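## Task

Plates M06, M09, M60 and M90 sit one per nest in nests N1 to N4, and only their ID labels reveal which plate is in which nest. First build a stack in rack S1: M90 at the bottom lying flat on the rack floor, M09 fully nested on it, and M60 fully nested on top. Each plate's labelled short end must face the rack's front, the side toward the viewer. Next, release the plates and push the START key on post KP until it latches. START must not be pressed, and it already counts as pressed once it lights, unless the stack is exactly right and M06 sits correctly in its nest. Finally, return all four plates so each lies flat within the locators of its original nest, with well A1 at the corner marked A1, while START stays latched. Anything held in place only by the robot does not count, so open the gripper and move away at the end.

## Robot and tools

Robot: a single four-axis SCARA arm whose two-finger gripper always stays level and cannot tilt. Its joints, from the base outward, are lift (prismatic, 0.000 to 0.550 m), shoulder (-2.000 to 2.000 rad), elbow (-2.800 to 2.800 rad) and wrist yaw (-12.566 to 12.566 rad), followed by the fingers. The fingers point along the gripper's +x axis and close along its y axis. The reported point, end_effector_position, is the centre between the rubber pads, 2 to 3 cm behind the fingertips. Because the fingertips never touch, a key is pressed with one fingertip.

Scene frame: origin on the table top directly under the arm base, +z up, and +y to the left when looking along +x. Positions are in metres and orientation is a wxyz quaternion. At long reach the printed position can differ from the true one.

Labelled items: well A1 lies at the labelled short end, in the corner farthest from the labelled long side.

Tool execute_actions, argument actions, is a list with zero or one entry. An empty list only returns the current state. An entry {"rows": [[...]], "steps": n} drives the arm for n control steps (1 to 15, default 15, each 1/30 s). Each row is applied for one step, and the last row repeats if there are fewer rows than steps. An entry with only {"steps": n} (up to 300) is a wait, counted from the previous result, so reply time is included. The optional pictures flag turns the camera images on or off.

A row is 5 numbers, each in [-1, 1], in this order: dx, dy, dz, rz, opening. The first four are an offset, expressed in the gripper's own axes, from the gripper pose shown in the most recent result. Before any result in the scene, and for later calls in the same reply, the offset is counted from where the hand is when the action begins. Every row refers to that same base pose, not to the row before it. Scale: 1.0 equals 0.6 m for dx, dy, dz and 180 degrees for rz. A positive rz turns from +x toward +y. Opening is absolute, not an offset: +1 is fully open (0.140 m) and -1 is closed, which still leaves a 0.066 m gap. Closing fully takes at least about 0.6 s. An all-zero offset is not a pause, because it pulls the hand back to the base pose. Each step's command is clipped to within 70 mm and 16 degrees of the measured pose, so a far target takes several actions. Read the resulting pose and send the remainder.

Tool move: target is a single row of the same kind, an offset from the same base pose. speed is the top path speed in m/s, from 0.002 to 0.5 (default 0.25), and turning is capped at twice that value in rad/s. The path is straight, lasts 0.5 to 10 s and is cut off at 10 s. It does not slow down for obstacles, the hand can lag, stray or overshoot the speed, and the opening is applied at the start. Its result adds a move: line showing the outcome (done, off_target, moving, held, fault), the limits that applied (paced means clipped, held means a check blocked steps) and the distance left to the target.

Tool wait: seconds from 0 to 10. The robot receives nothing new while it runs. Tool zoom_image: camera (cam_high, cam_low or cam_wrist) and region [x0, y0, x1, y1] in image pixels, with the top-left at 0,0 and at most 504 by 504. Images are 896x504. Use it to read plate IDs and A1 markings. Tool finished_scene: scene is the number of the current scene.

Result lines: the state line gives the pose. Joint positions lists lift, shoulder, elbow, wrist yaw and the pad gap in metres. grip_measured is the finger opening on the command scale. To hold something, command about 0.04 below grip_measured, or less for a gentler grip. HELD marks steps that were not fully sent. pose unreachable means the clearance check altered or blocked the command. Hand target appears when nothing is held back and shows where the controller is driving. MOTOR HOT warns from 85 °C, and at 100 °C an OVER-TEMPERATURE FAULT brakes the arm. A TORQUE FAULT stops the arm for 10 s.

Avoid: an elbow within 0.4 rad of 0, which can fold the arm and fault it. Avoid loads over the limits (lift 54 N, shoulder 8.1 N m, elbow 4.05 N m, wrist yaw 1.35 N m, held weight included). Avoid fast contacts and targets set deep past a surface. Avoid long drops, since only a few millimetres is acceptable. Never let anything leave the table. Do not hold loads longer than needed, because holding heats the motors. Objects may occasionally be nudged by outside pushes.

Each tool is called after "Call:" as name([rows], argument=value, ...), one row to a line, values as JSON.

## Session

Call:
execute_actions(actions=[])

Scene clock: 0.00 s of 15600.00 s.
end_effector_position=(+0.5231, -0.3681, +0.2645) grip_measured=+0.99 end_effector_quat_wxyz=(+0.987, +0.000, +0.000, +0.158)
Joint positions: [ 0.259 -0.661  2.208 -1.228  0.14 ]
Hand target: +0.523, -0.368, +0.264; +0.987, +0.000, +0.000, +0.158
camera_calibration (this result's frames):
cam_wrist: T_world_to_cam=[[0.311728, -0.950149, 0.00651372, -0.50643], [-0.571251, -0.192887, -0.797789, 0.426164], [0.759275, 0.244972, -0.602902, -0.0524341], [0, 0, 0, 1]] pos_world=[0.441126, -0.386137, 0.311675]

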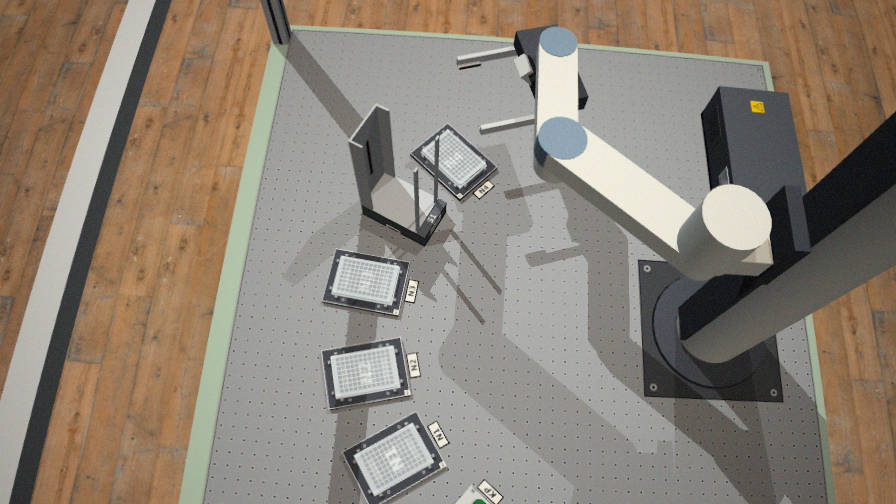

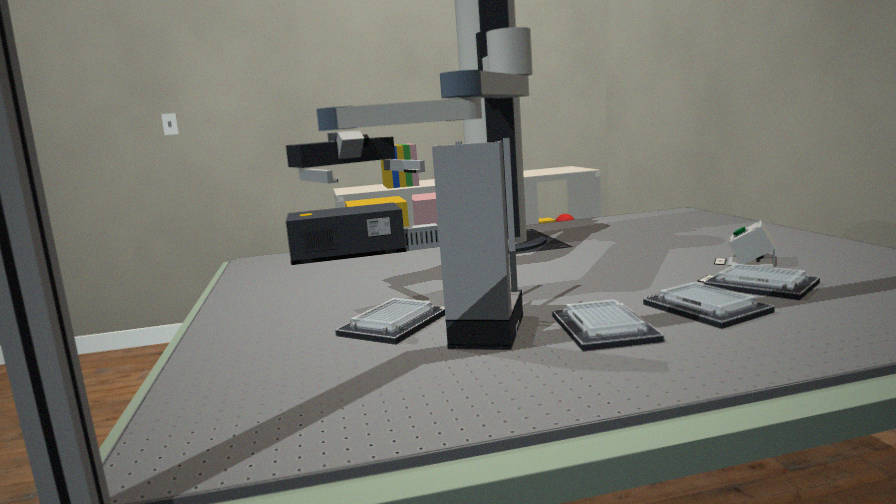

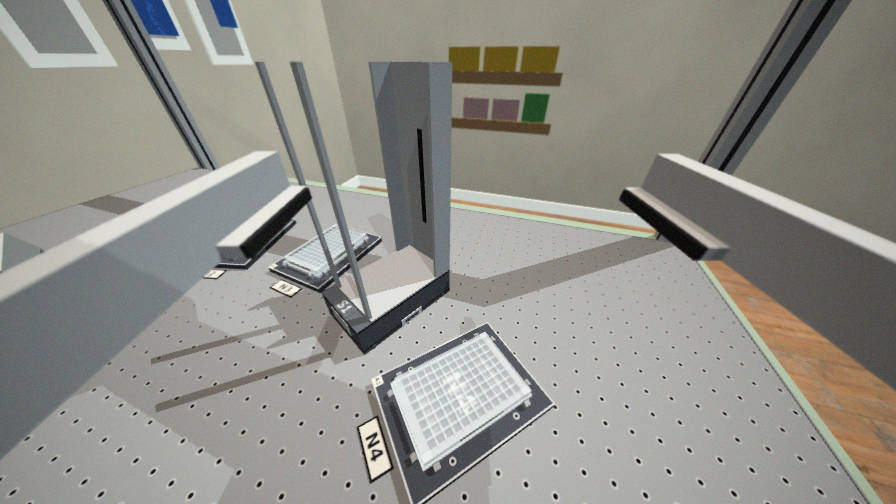

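Call:
zoom_image(camera="cam_low", region=[530,250,840,360])

Call:
zoom_image(camera="cam_high", region=[300,240,520,504])

Call:
zoom_image(camera="cam_low", region=[320,280,460,350])

Region (530, 250, 840, 360) of cam_low's 896x504 image, scaled by 1.626, with more detail than that image has; it fills the top 179 rows of this view, and the rest is white.

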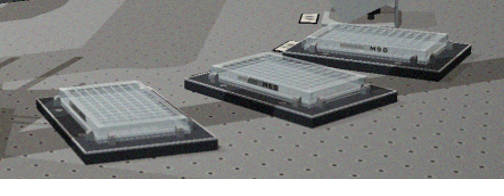

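Region (300, 240, 520, 504) of cam_high's 896x504 image, scaled by 1.909, with more detail than that image has.

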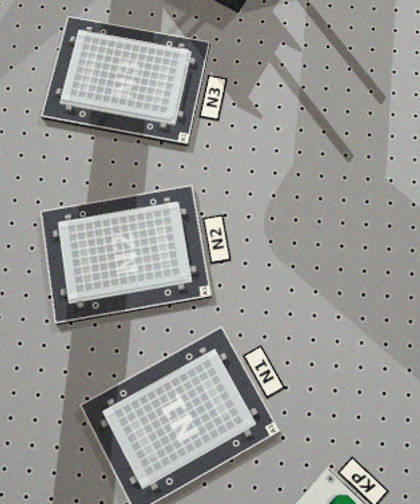

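Region (320, 280, 460, 350) of cam_low's 896x504 image, scaled by 3.600, with more detail than that image has.

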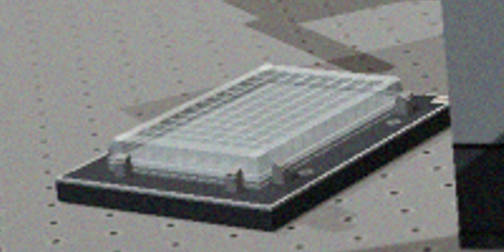

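Call:
move(target=[0.258,0.924,-0.29,0.082,0.0], speed=0.35)

Scene clock: 10.70 s of 15600.00 s.
end_effector_position=(+0.4966, +0.2071, +0.0904) grip_measured=+0.00 end_effector_quat_wxyz=(+0.959, +0.000, +0.000, +0.284)
Joint positions: [ 0.085  1.514  0.959 -1.897  0.103]
Hand target: +0.497, +0.207, +0.090; +0.959, +0.000, +0.000, +0.284
Off the commanded pose: 0.000 m, 0 deg.
After step 90, 5.37 s passed at rest.
move: done; limits=paced
camera_calibration (this result's frames):
cam_wrist: T_world_to_cam=[[0.543778, -0.839204, 0.00651372, -0.0887791], [-0.503153, -0.33222, -0.797789, 0.378123], [0.671671, 0.430543, -0.602902, -0.273055], [0, 0, 0, 1]] pos_world=[0.421934, 0.168679, 0.137615]

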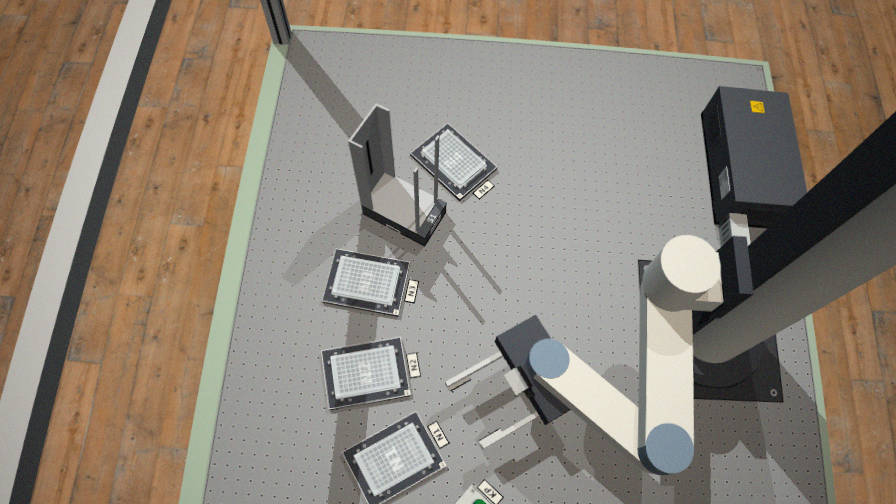

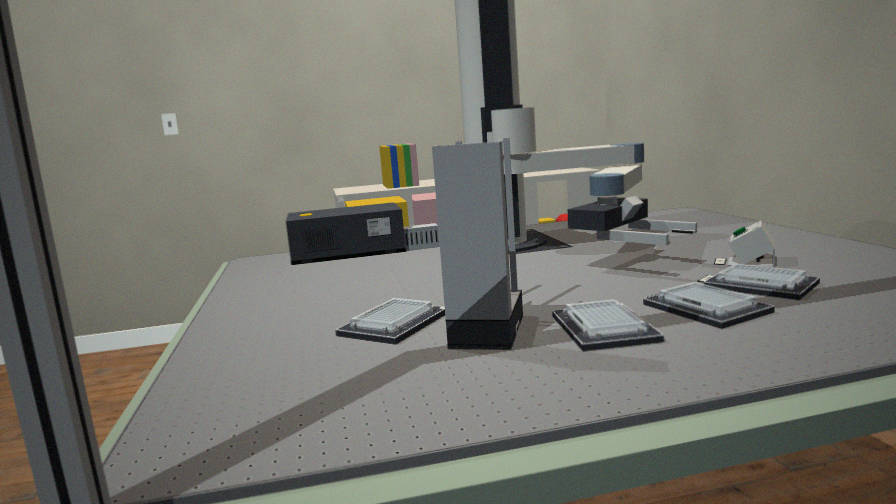

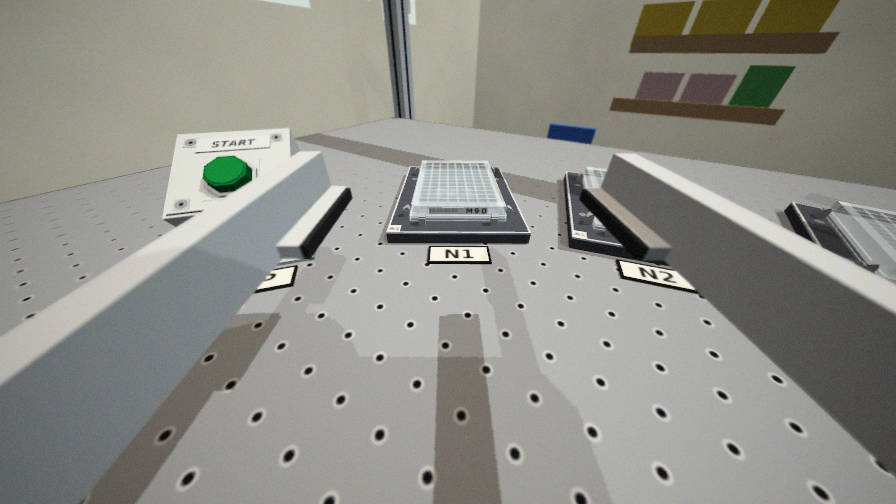

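Call:
move(target=[0.283,-0.002,-0.06,0,0.0])

Call:
move(target=[0,0,-0.034,0,0.0], speed=0.05)

Scene clock: 15.10 s of 15600.00 s.
end_effector_position=(+0.6397, +0.2986, +0.0544) grip_measured=+0.00 end_effector_quat_wxyz=(+0.959, +0.000, +0.000, +0.284)
Joint positions: [ 0.049  1.168  1.827 -2.418  0.103]
Hand target: +0.640, +0.299, +0.054; +0.959, +0.000, +0.000, +0.284
Off the commanded pose: 0.000 m, 0 deg.
After step 90, 0.27 s passed at rest.
move: done
camera_calibration (this result's frames):
cam_wrist: T_world_to_cam=[[0.543875, -0.839141, 0.00651372, -0.0896252], [-0.503115, -0.332278, -0.797789, 0.451749], [0.671622, 0.43062, -0.602902, -0.430228], [0, 0, 0, 1]] pos_world=[0.564977, 0.260163, 0.101599]

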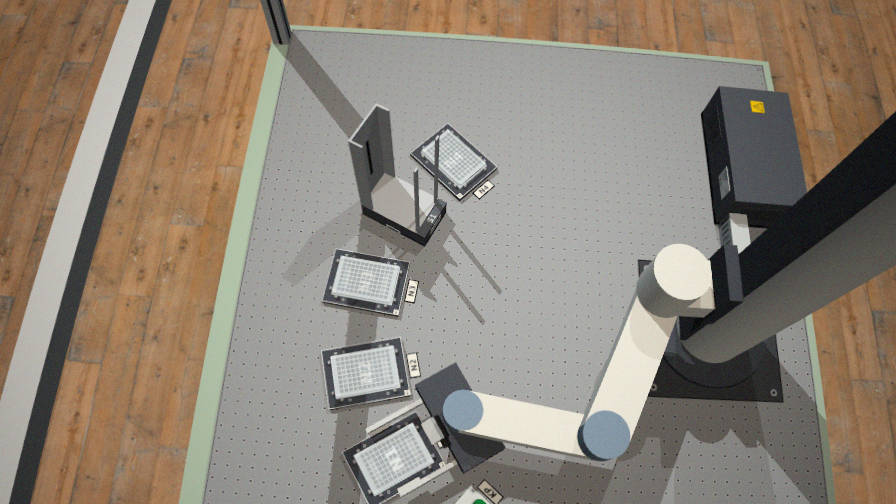

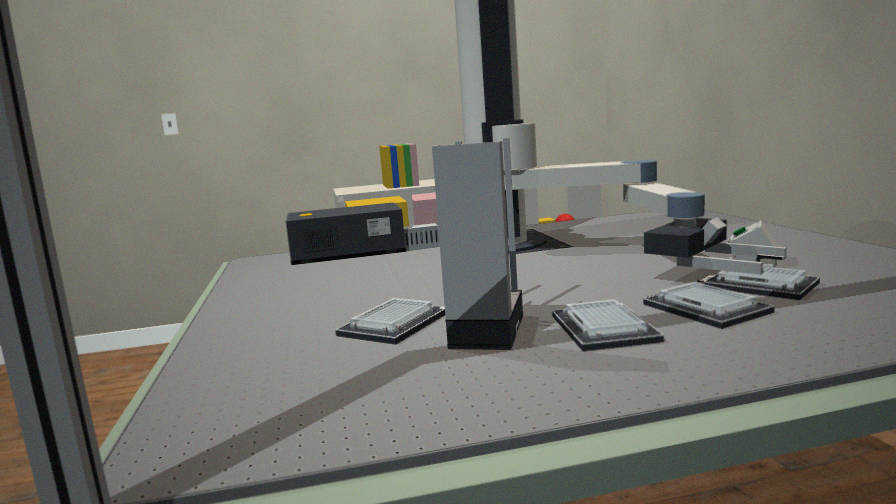

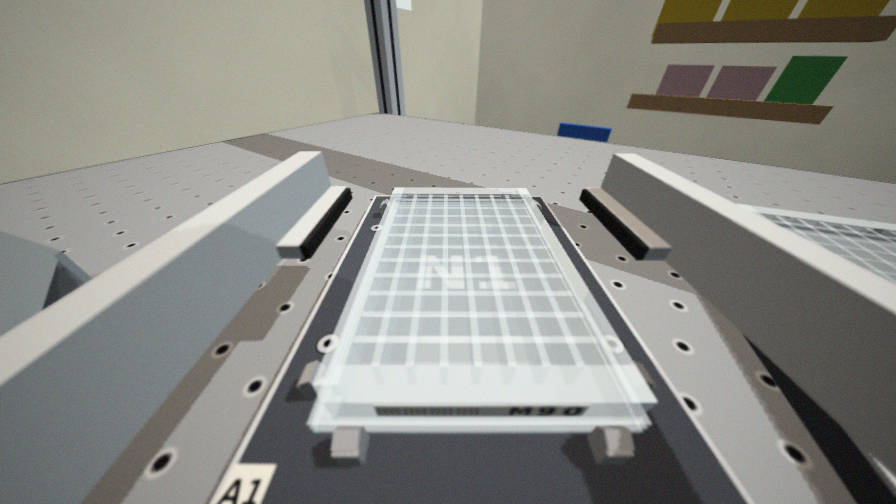

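Scene clock: 15.80 s of 15600.00 s.
end_effector_position=(+0.6397, +0.2986, +0.0339) grip_measured=+0.00 end_effector_quat_wxyz=(+0.959, +0.000, +0.000, +0.284)
Joint positions: [ 0.029  1.168  1.827 -2.418  0.103]
Hand target: +0.640, +0.299, +0.034; +0.959, +0.000, +0.000, +0.284
Off the commanded pose: 0.000 m, 0 deg.
move: done
camera_calibration (this result's frames):
cam_wrist: T_world_to_cam=[[0.543864, -0.839148, 0.00651372, -0.0894878], [-0.503119, -0.332272, -0.797789, 0.435425], [0.671627, 0.430611, -0.602902, -0.442564], [0, 0, 0, 1]] pos_world=[0.564977, 0.260159, 0.0811372]

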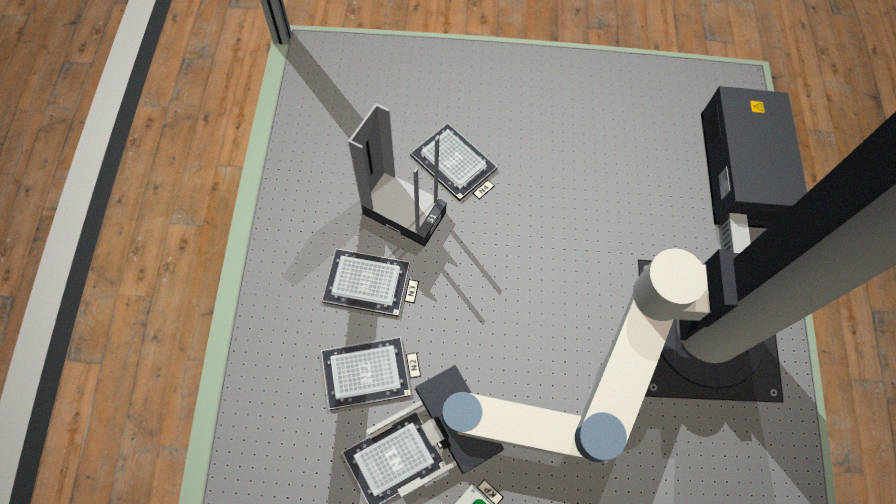

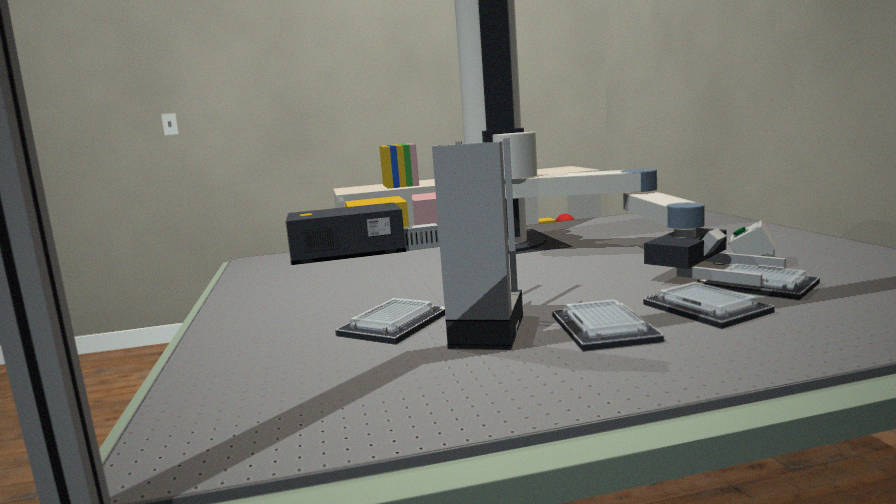

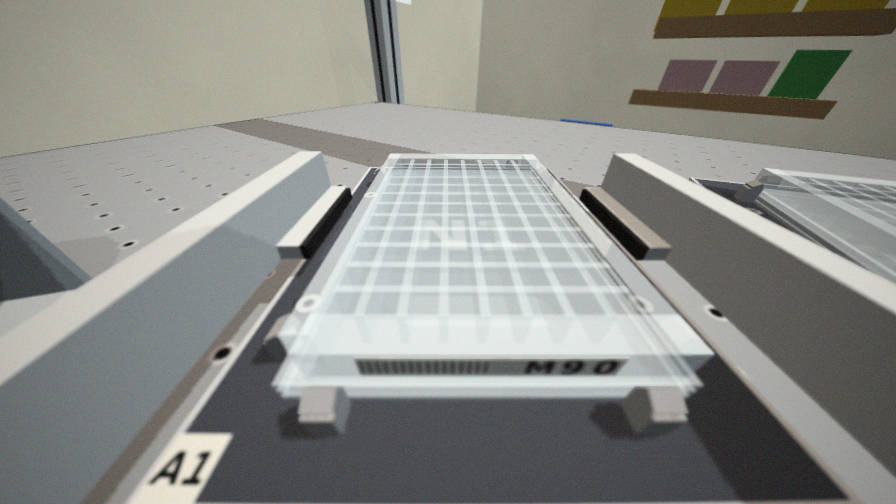

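Call:
move(target=[0.005,0.0007,-0.001,0.004,-0.3], speed=0.03)

Scene clock: 19.93 s of 15600.00 s.
end_effector_position=(+0.6419, +0.3005, +0.0334) grip_measured=-0.30 end_effector_quat_wxyz=(+0.957, +0.000, +0.000, +0.290)
Joint positions: [ 0.028  1.156  1.846 -2.413  0.092]
Hand target: +0.642, +0.301, +0.033; +0.957, +0.000, +0.000, +0.290
Off the commanded pose: 0.000 m, 0 deg.
After step 90, 0.43 s passed at rest.
move: done
camera_calibration (this result's frames):
cam_wrist: T_world_to_cam=[[0.554212, -0.83235, 0.00651372, -0.0977396], [-0.498967, -0.338475, -0.797789, 0.435991], [0.666244, 0.438894, -0.602902, -0.444305], [0, 0, 0, 1]] pos_world=[0.567729, 0.261221, 0.0805932]

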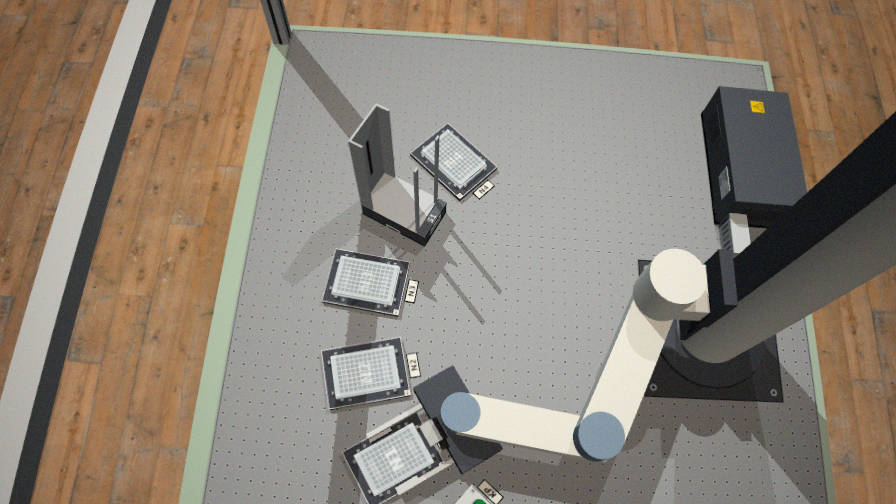

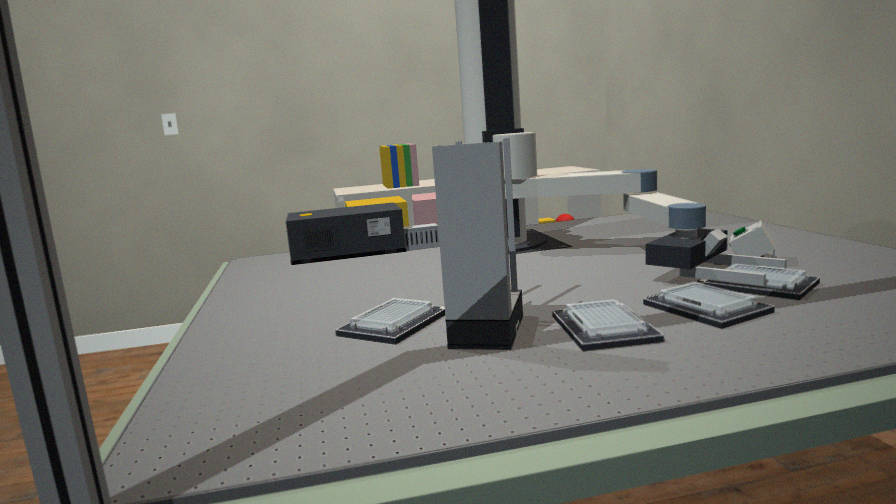

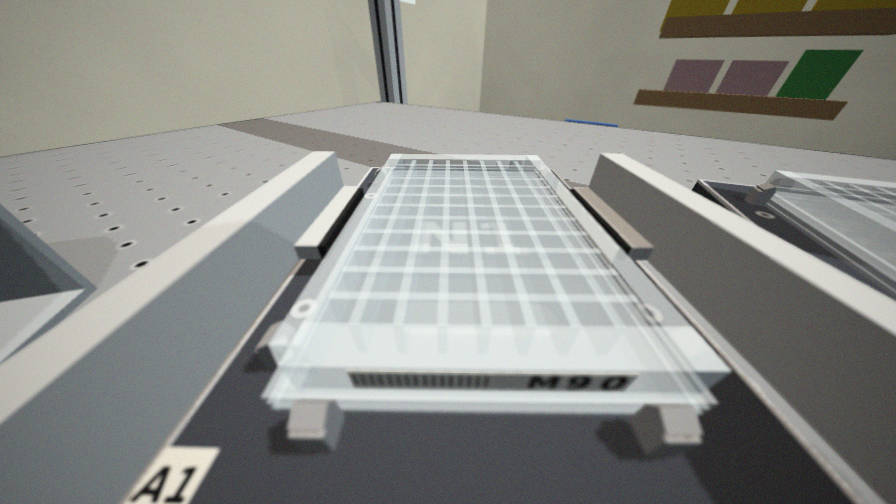

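Call:
move(target=[-0.0007,-0.0004,0,-0.0013,-0.45], speed=0.03)

Call:
move(target=[0,0,0,0,-0.62])

Call:
move(target=[0,0,0.52,0,-0.62], speed=0.2)

Scene clock: 30.17 s of 15600.00 s.
end_effector_position=(+0.6417, +0.3001, +0.0334) grip_measured=-0.45 end_effector_quat_wxyz=(+0.958, +0.000, +0.000, +0.288)
Joint positions: [ 0.028  1.158  1.843 -2.416  0.086]
Hand target: +0.642, +0.300, +0.033; +0.958, +0.000, +0.000, +0.288
Off the commanded pose: 0.000 m, 0 deg.
After step 90, 6.53 s passed at rest.
move: done
camera_calibration (this result's frames):
cam_wrist: T_world_to_cam=[[0.550956, -0.834509, 0.00651372, -0.0952663], [-0.500285, -0.336523, -0.797789, 0.436008], [0.667954, 0.436288, -0.602902, -0.444301], [0, 0, 0, 1]] pos_world=[0.567388, 0.261069, 0.0805932]

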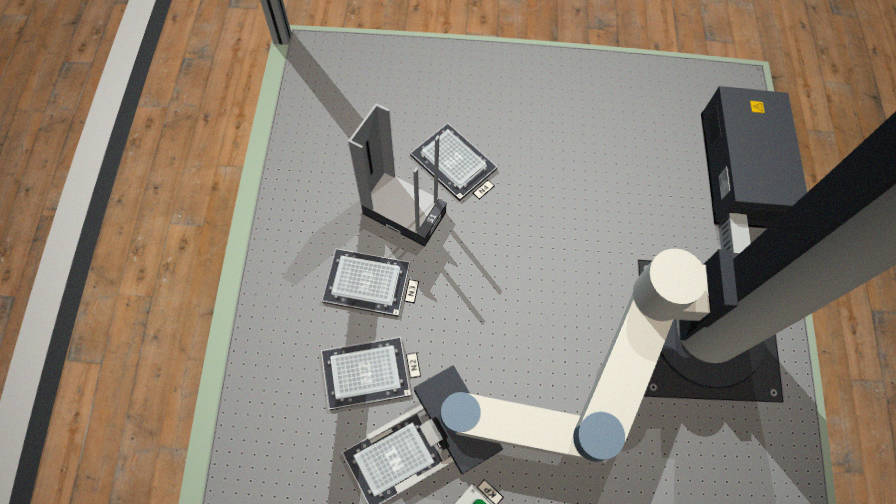

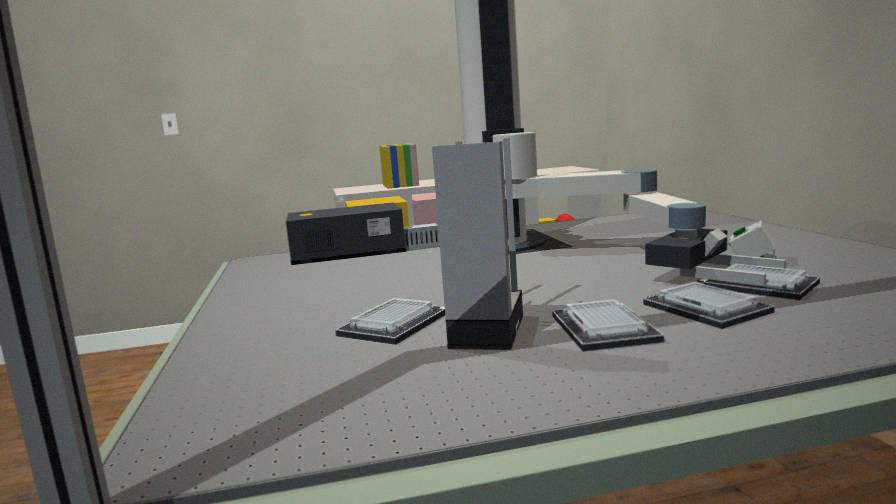

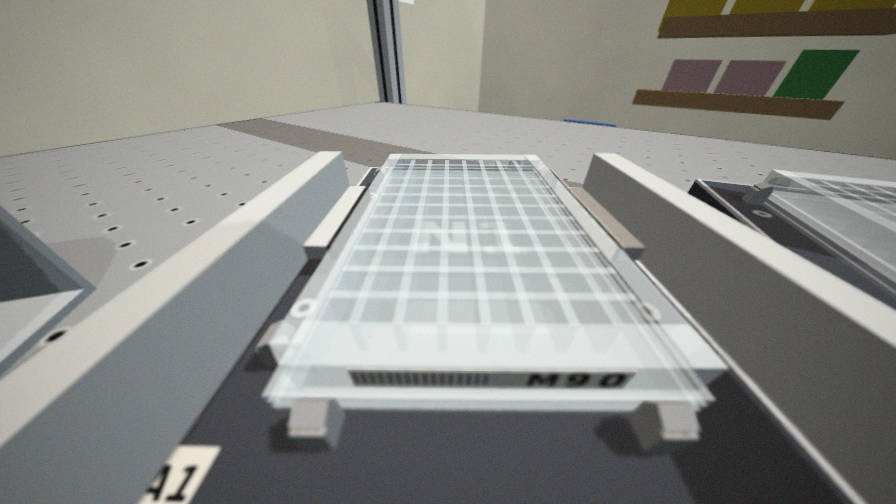

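Scene clock: 30.67 s of 15600.00 s.
end_effector_position=(+0.6417, +0.3001, +0.0334) grip_measured=-0.57 end_effector_quat_wxyz=(+0.958, +0.000, +0.000, +0.288)
Joint positions: [ 0.028  1.158  1.843 -2.416  0.082]
Hand target: +0.642, +0.300, +0.033; +0.958, +0.000, +0.000, +0.288
Off the commanded pose: 0.000 m, 0 deg.
move: done
camera_calibration (this result's frames):
cam_wrist: T_world_to_cam=[[0.55096, -0.834506, 0.00651372, -0.0952734], [-0.500284, -0.336526, -0.797789, 0.436009], [0.667952, 0.436291, -0.602902, -0.444301], [0, 0, 0, 1]] pos_world=[0.567392, 0.261067, 0.0805932]

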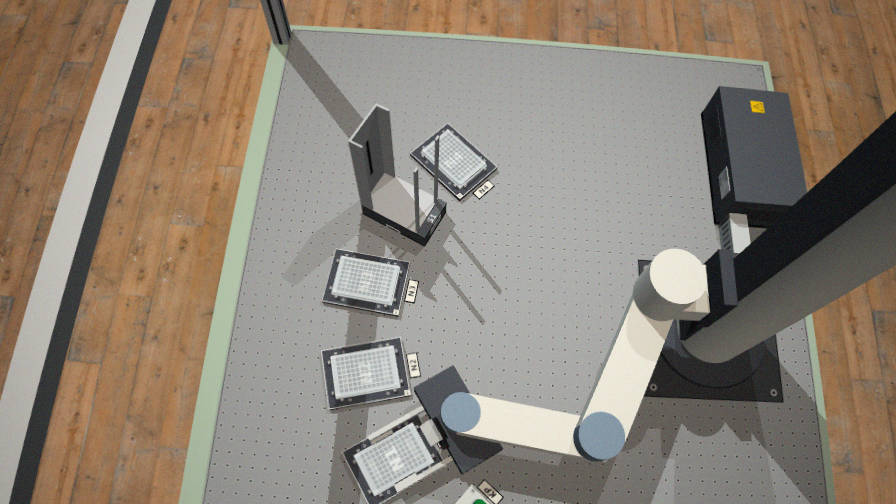

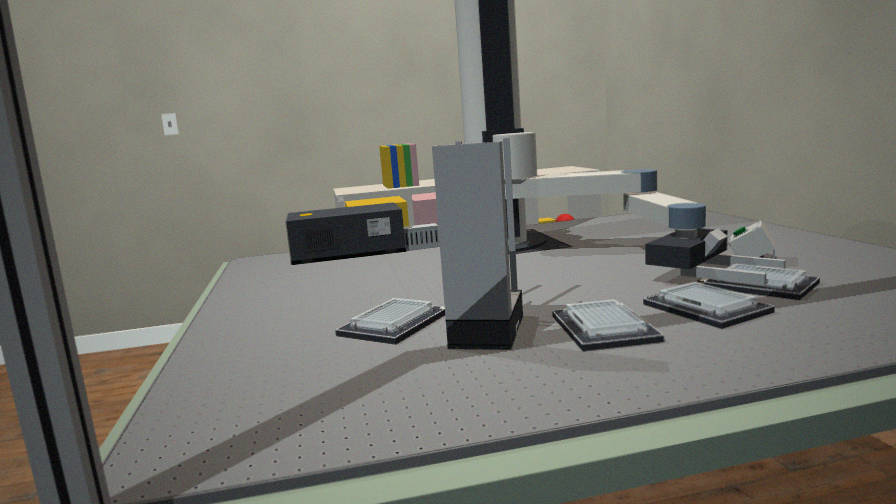

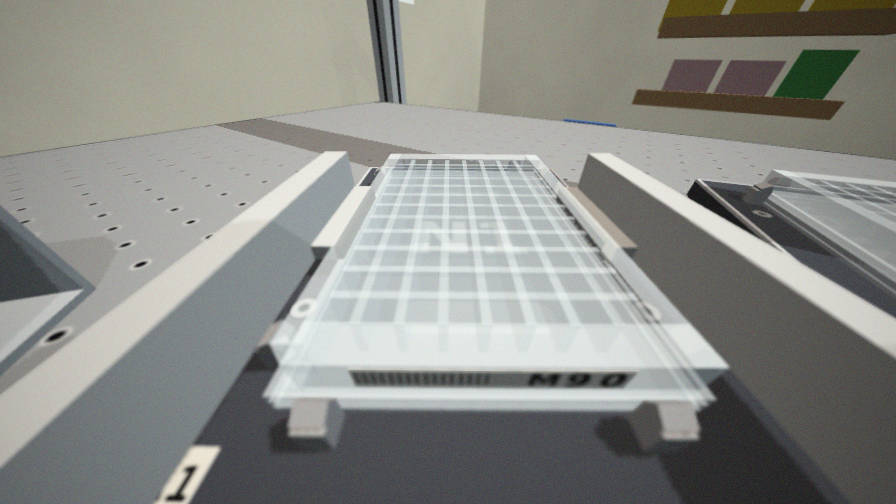

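Scene clock: 32.63 s of 15600.00 s.
end_effector_position=(+0.6417, +0.3001, +0.3454) grip_measured=-0.57 end_effector_quat_wxyz=(+0.958, +0.000, +0.000, +0.288)
Joint positions: [ 0.34   1.158  1.843 -2.416  0.082]
Hand target: +0.642, +0.300, +0.345; +0.958, +0.000, +0.000, +0.288
Off the commanded pose: 0.000 m, 0 deg.
move: done
camera_calibration (this result's frames):
cam_wrist: T_world_to_cam=[[0.550981, -0.834492, 0.00651372, -0.0973153], [-0.500275, -0.336539, -0.797789, 0.684959], [0.66794, 0.436308, -0.602902, -0.256167], [0, 0, 0, 1]] pos_world=[0.567391, 0.261074, 0.392643]

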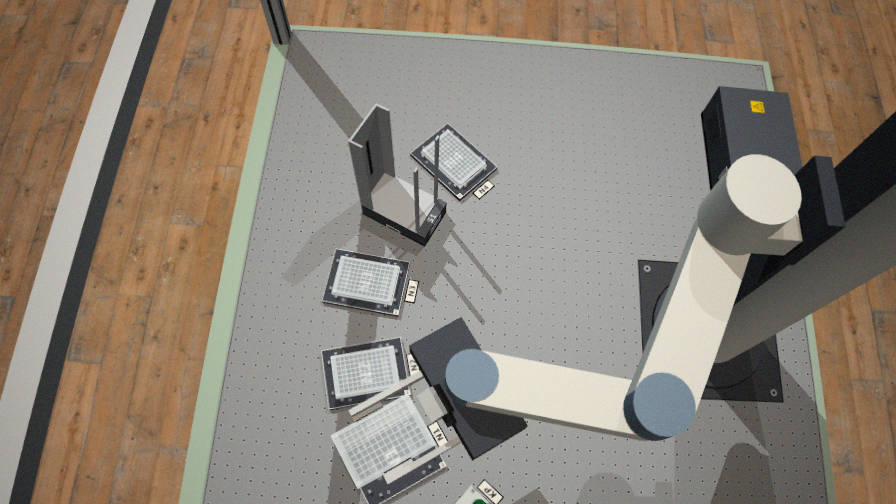

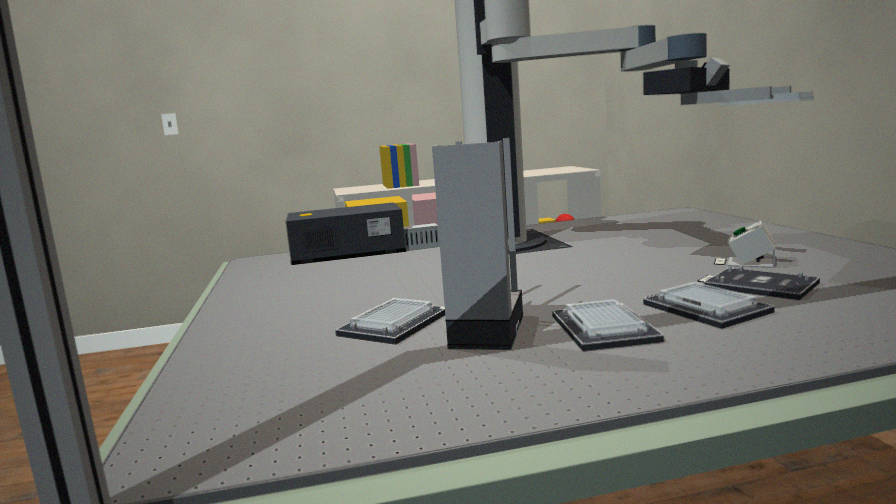

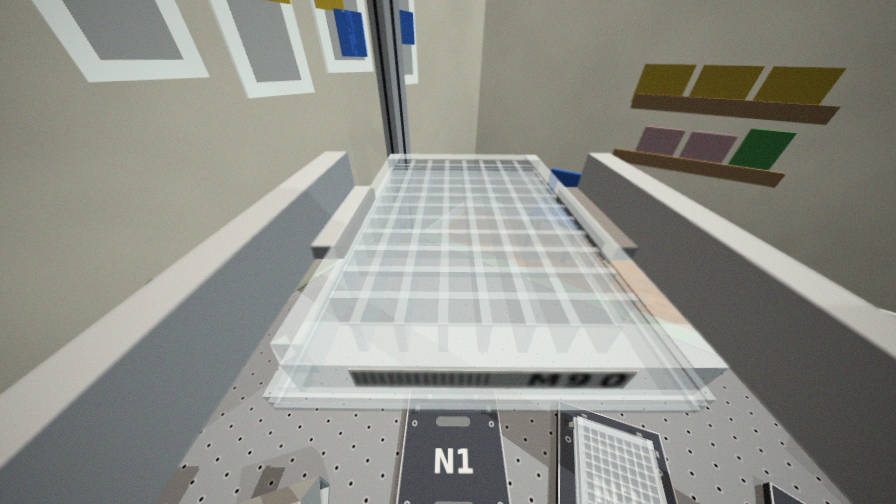

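Call:
execute_actions(actions=[])

Scene clock: 45.93 s of 15600.00 s.
end_effector_position=(+0.6417, +0.3001, +0.3454) grip_measured=-0.57 end_effector_quat_wxyz=(+0.958, +0.000, +0.000, +0.288)
Joint positions: [ 0.34   1.158  1.843 -2.416  0.082]
Hand target: +0.642, +0.300, +0.345; +0.958, +0.000, +0.000, +0.288
Off the commanded pose: 0.000 m, 0 deg.
Steps of this call (steps 1 to 90: nothing new was sent; then 10.30 s passed at rest). Readings (end_effector_position):
1: (+0.6417, +0.3001, +0.3454)
2: (+0.6417, +0.3001, +0.3454)
4: (+0.6417, +0.3001, +0.3454)
8: (+0.6417, +0.3001, +0.3454)
90: the state above
camera_calibration (this result's frames):
cam_wrist: T_world_to_cam=[[0.550981, -0.834492, 0.00651372, -0.0973152], [-0.500275, -0.336539, -0.797789, 0.684958], [0.667941, 0.436308, -0.602902, -0.256168], [0, 0, 0, 1]] pos_world=[0.567391, 0.261074, 0.392641]

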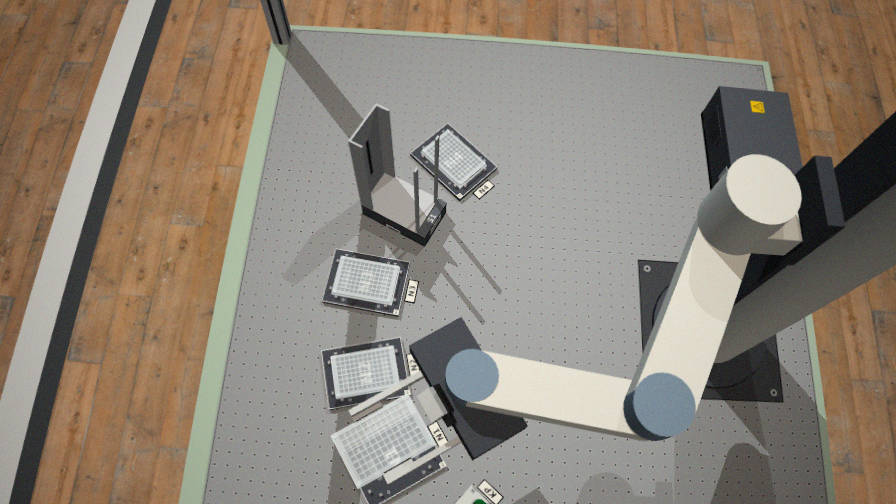

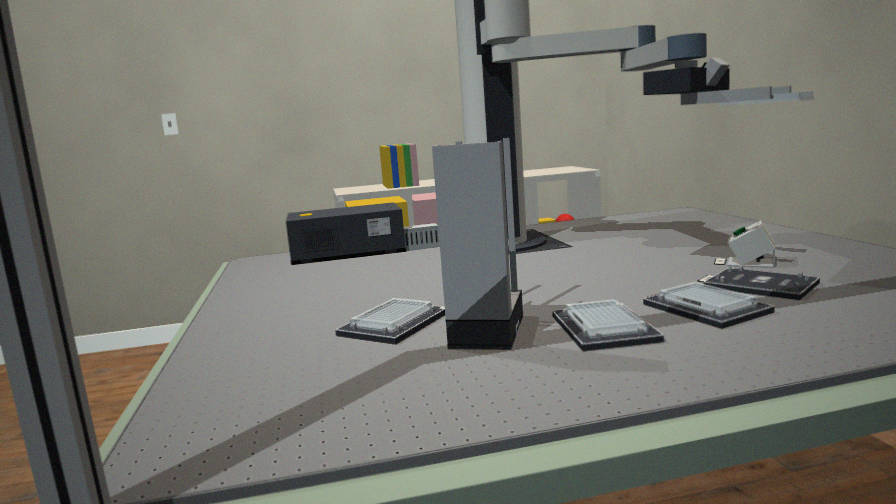

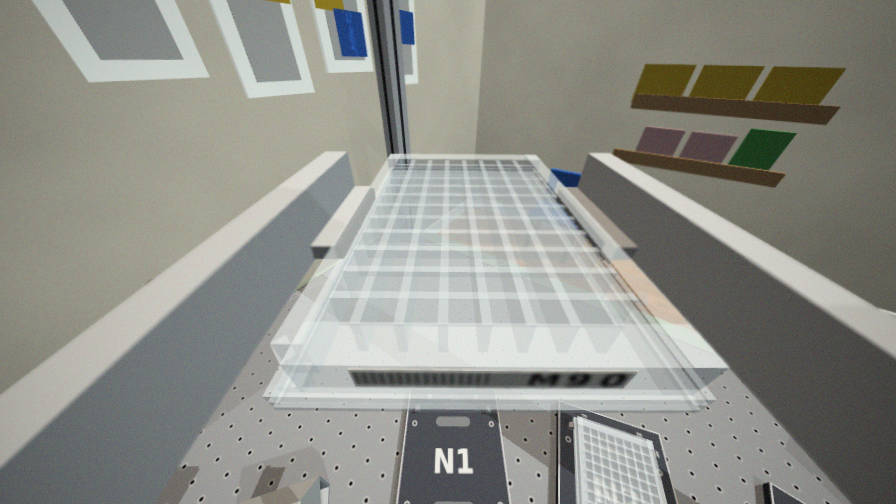

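Call:
move(target=[-0.527,-0.633,0,-0.336,-0.62], speed=0.3)

Scene clock: 52.37 s of 15600.00 s.
end_effector_position=(+0.5877, -0.1913, +0.3454) grip_measured=-0.57 end_effector_quat_wxyz=(+0.972, +0.000, +0.000, -0.233)
Joint positions: [ 0.34   0.405  1.294 -2.17   0.082]
Hand target: +0.588, -0.191, +0.345; +0.972, +0.000, +0.000, -0.233
Off the commanded pose: 0.000 m, 0 deg.
After step 90, 1.23 s passed at rest.
move: done
camera_calibration (this result's frames):
cam_wrist: T_world_to_cam=[[-0.454855, -0.890542, 0.00651372, 0.102836], [-0.539296, 0.269617, -0.797789, 0.631429], [0.708708, -0.366391, -0.602902, -0.183192], [0, 0, 0, 1]] pos_world=[0.517132, -0.145784, 0.39263]

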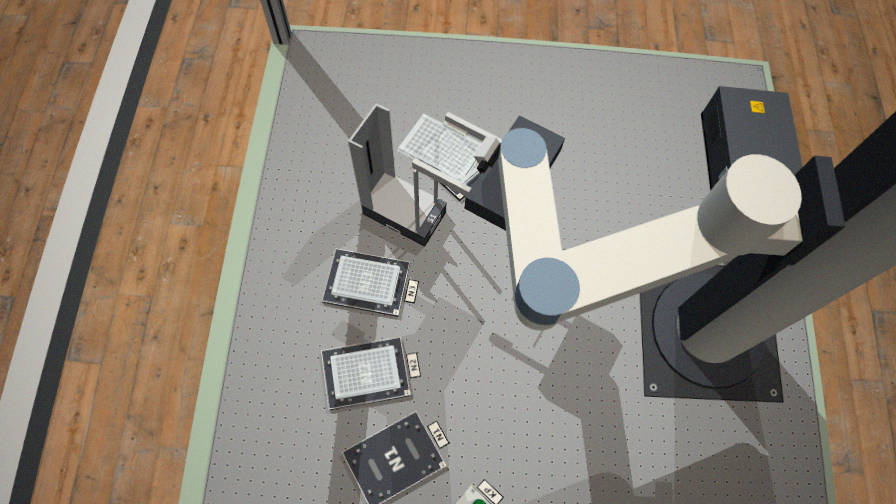

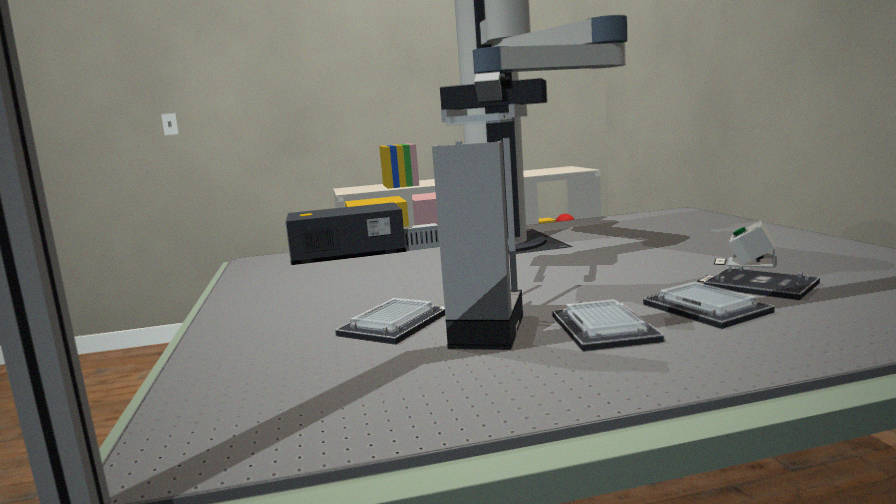

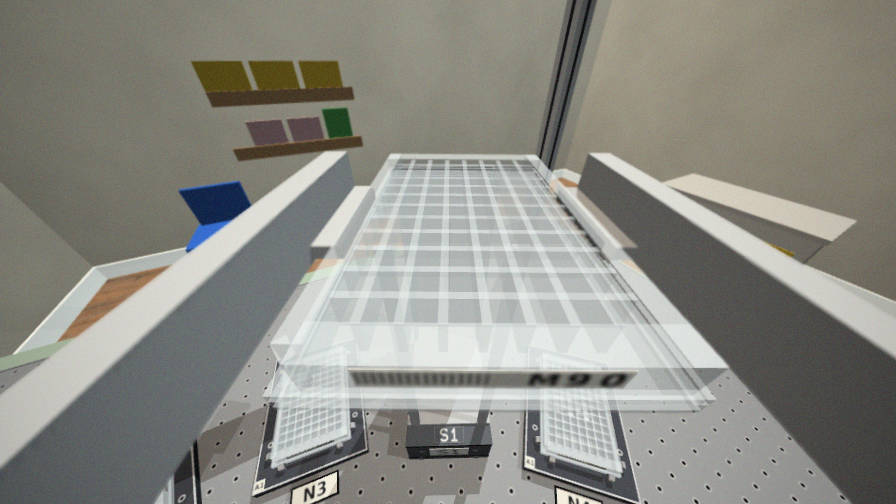

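Looks slightly left; move on.

Call:
move(target=[0.1667,0.006,-0.0145,0,-0.62], speed=0.1)

Call:
zoom_image(camera="cam_wrist", region=[240,300,744,504])

Scene clock: 59.10 s of 15600.00 s.
end_effector_position=(+0.6785, -0.2334, +0.3367) grip_measured=-0.57 end_effector_quat_wxyz=(+0.972, +0.000, +0.000, -0.233)
Joint positions: [ 0.332  0.169  1.844 -2.484  0.082]
Hand target: +0.678, -0.233, +0.337; +0.972, +0.000, +0.000, -0.233
Off the commanded pose: 0.000 m, 0 deg.
After step 90, 2.40 s passed at rest.
move: done
camera_calibration (this result's frames):
cam_wrist: T_world_to_cam=[[-0.454701, -0.89062, 0.00651372, 0.106508], [-0.539342, 0.269524, -0.797789, 0.684829], [0.708771, -0.366269, -0.602902, -0.268211], [0, 0, 0, 1]] pos_world=[0.607887, -0.187957, 0.38395]

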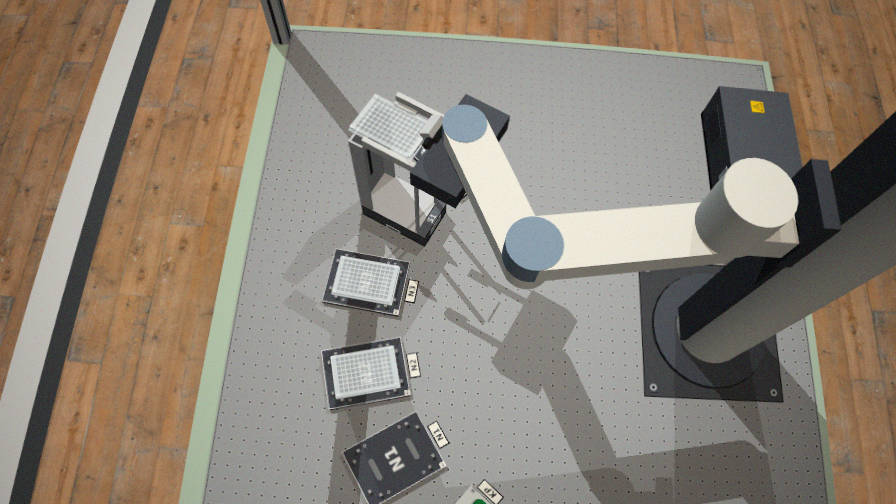

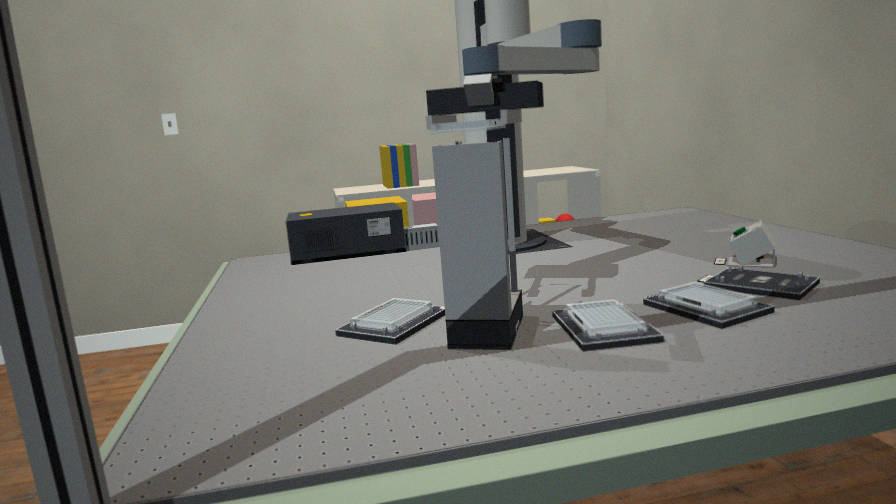

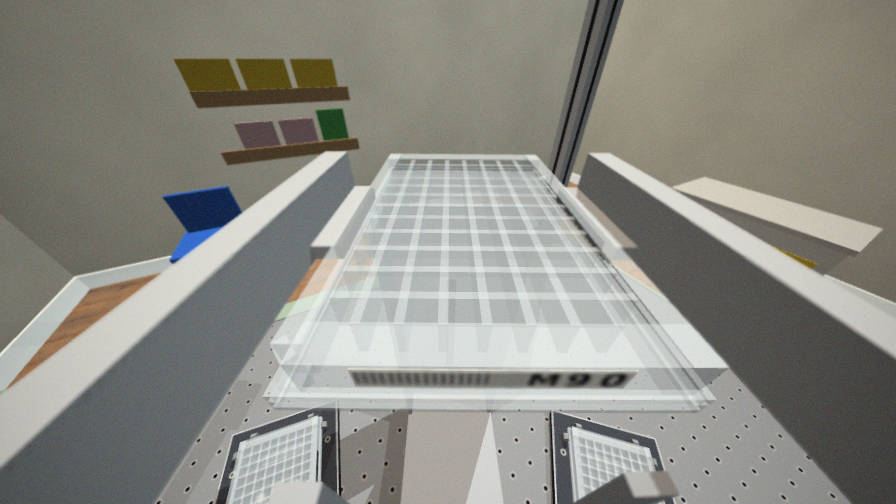

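Region (240, 300, 744, 504) of cam_wrist's 896x504 image, scaled by 1.000; it fills the top 204 rows of this view, and the rest is white.

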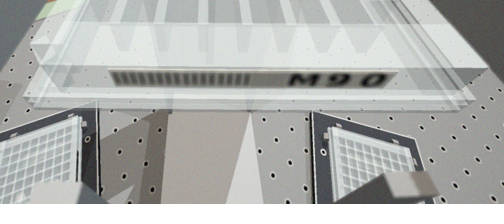

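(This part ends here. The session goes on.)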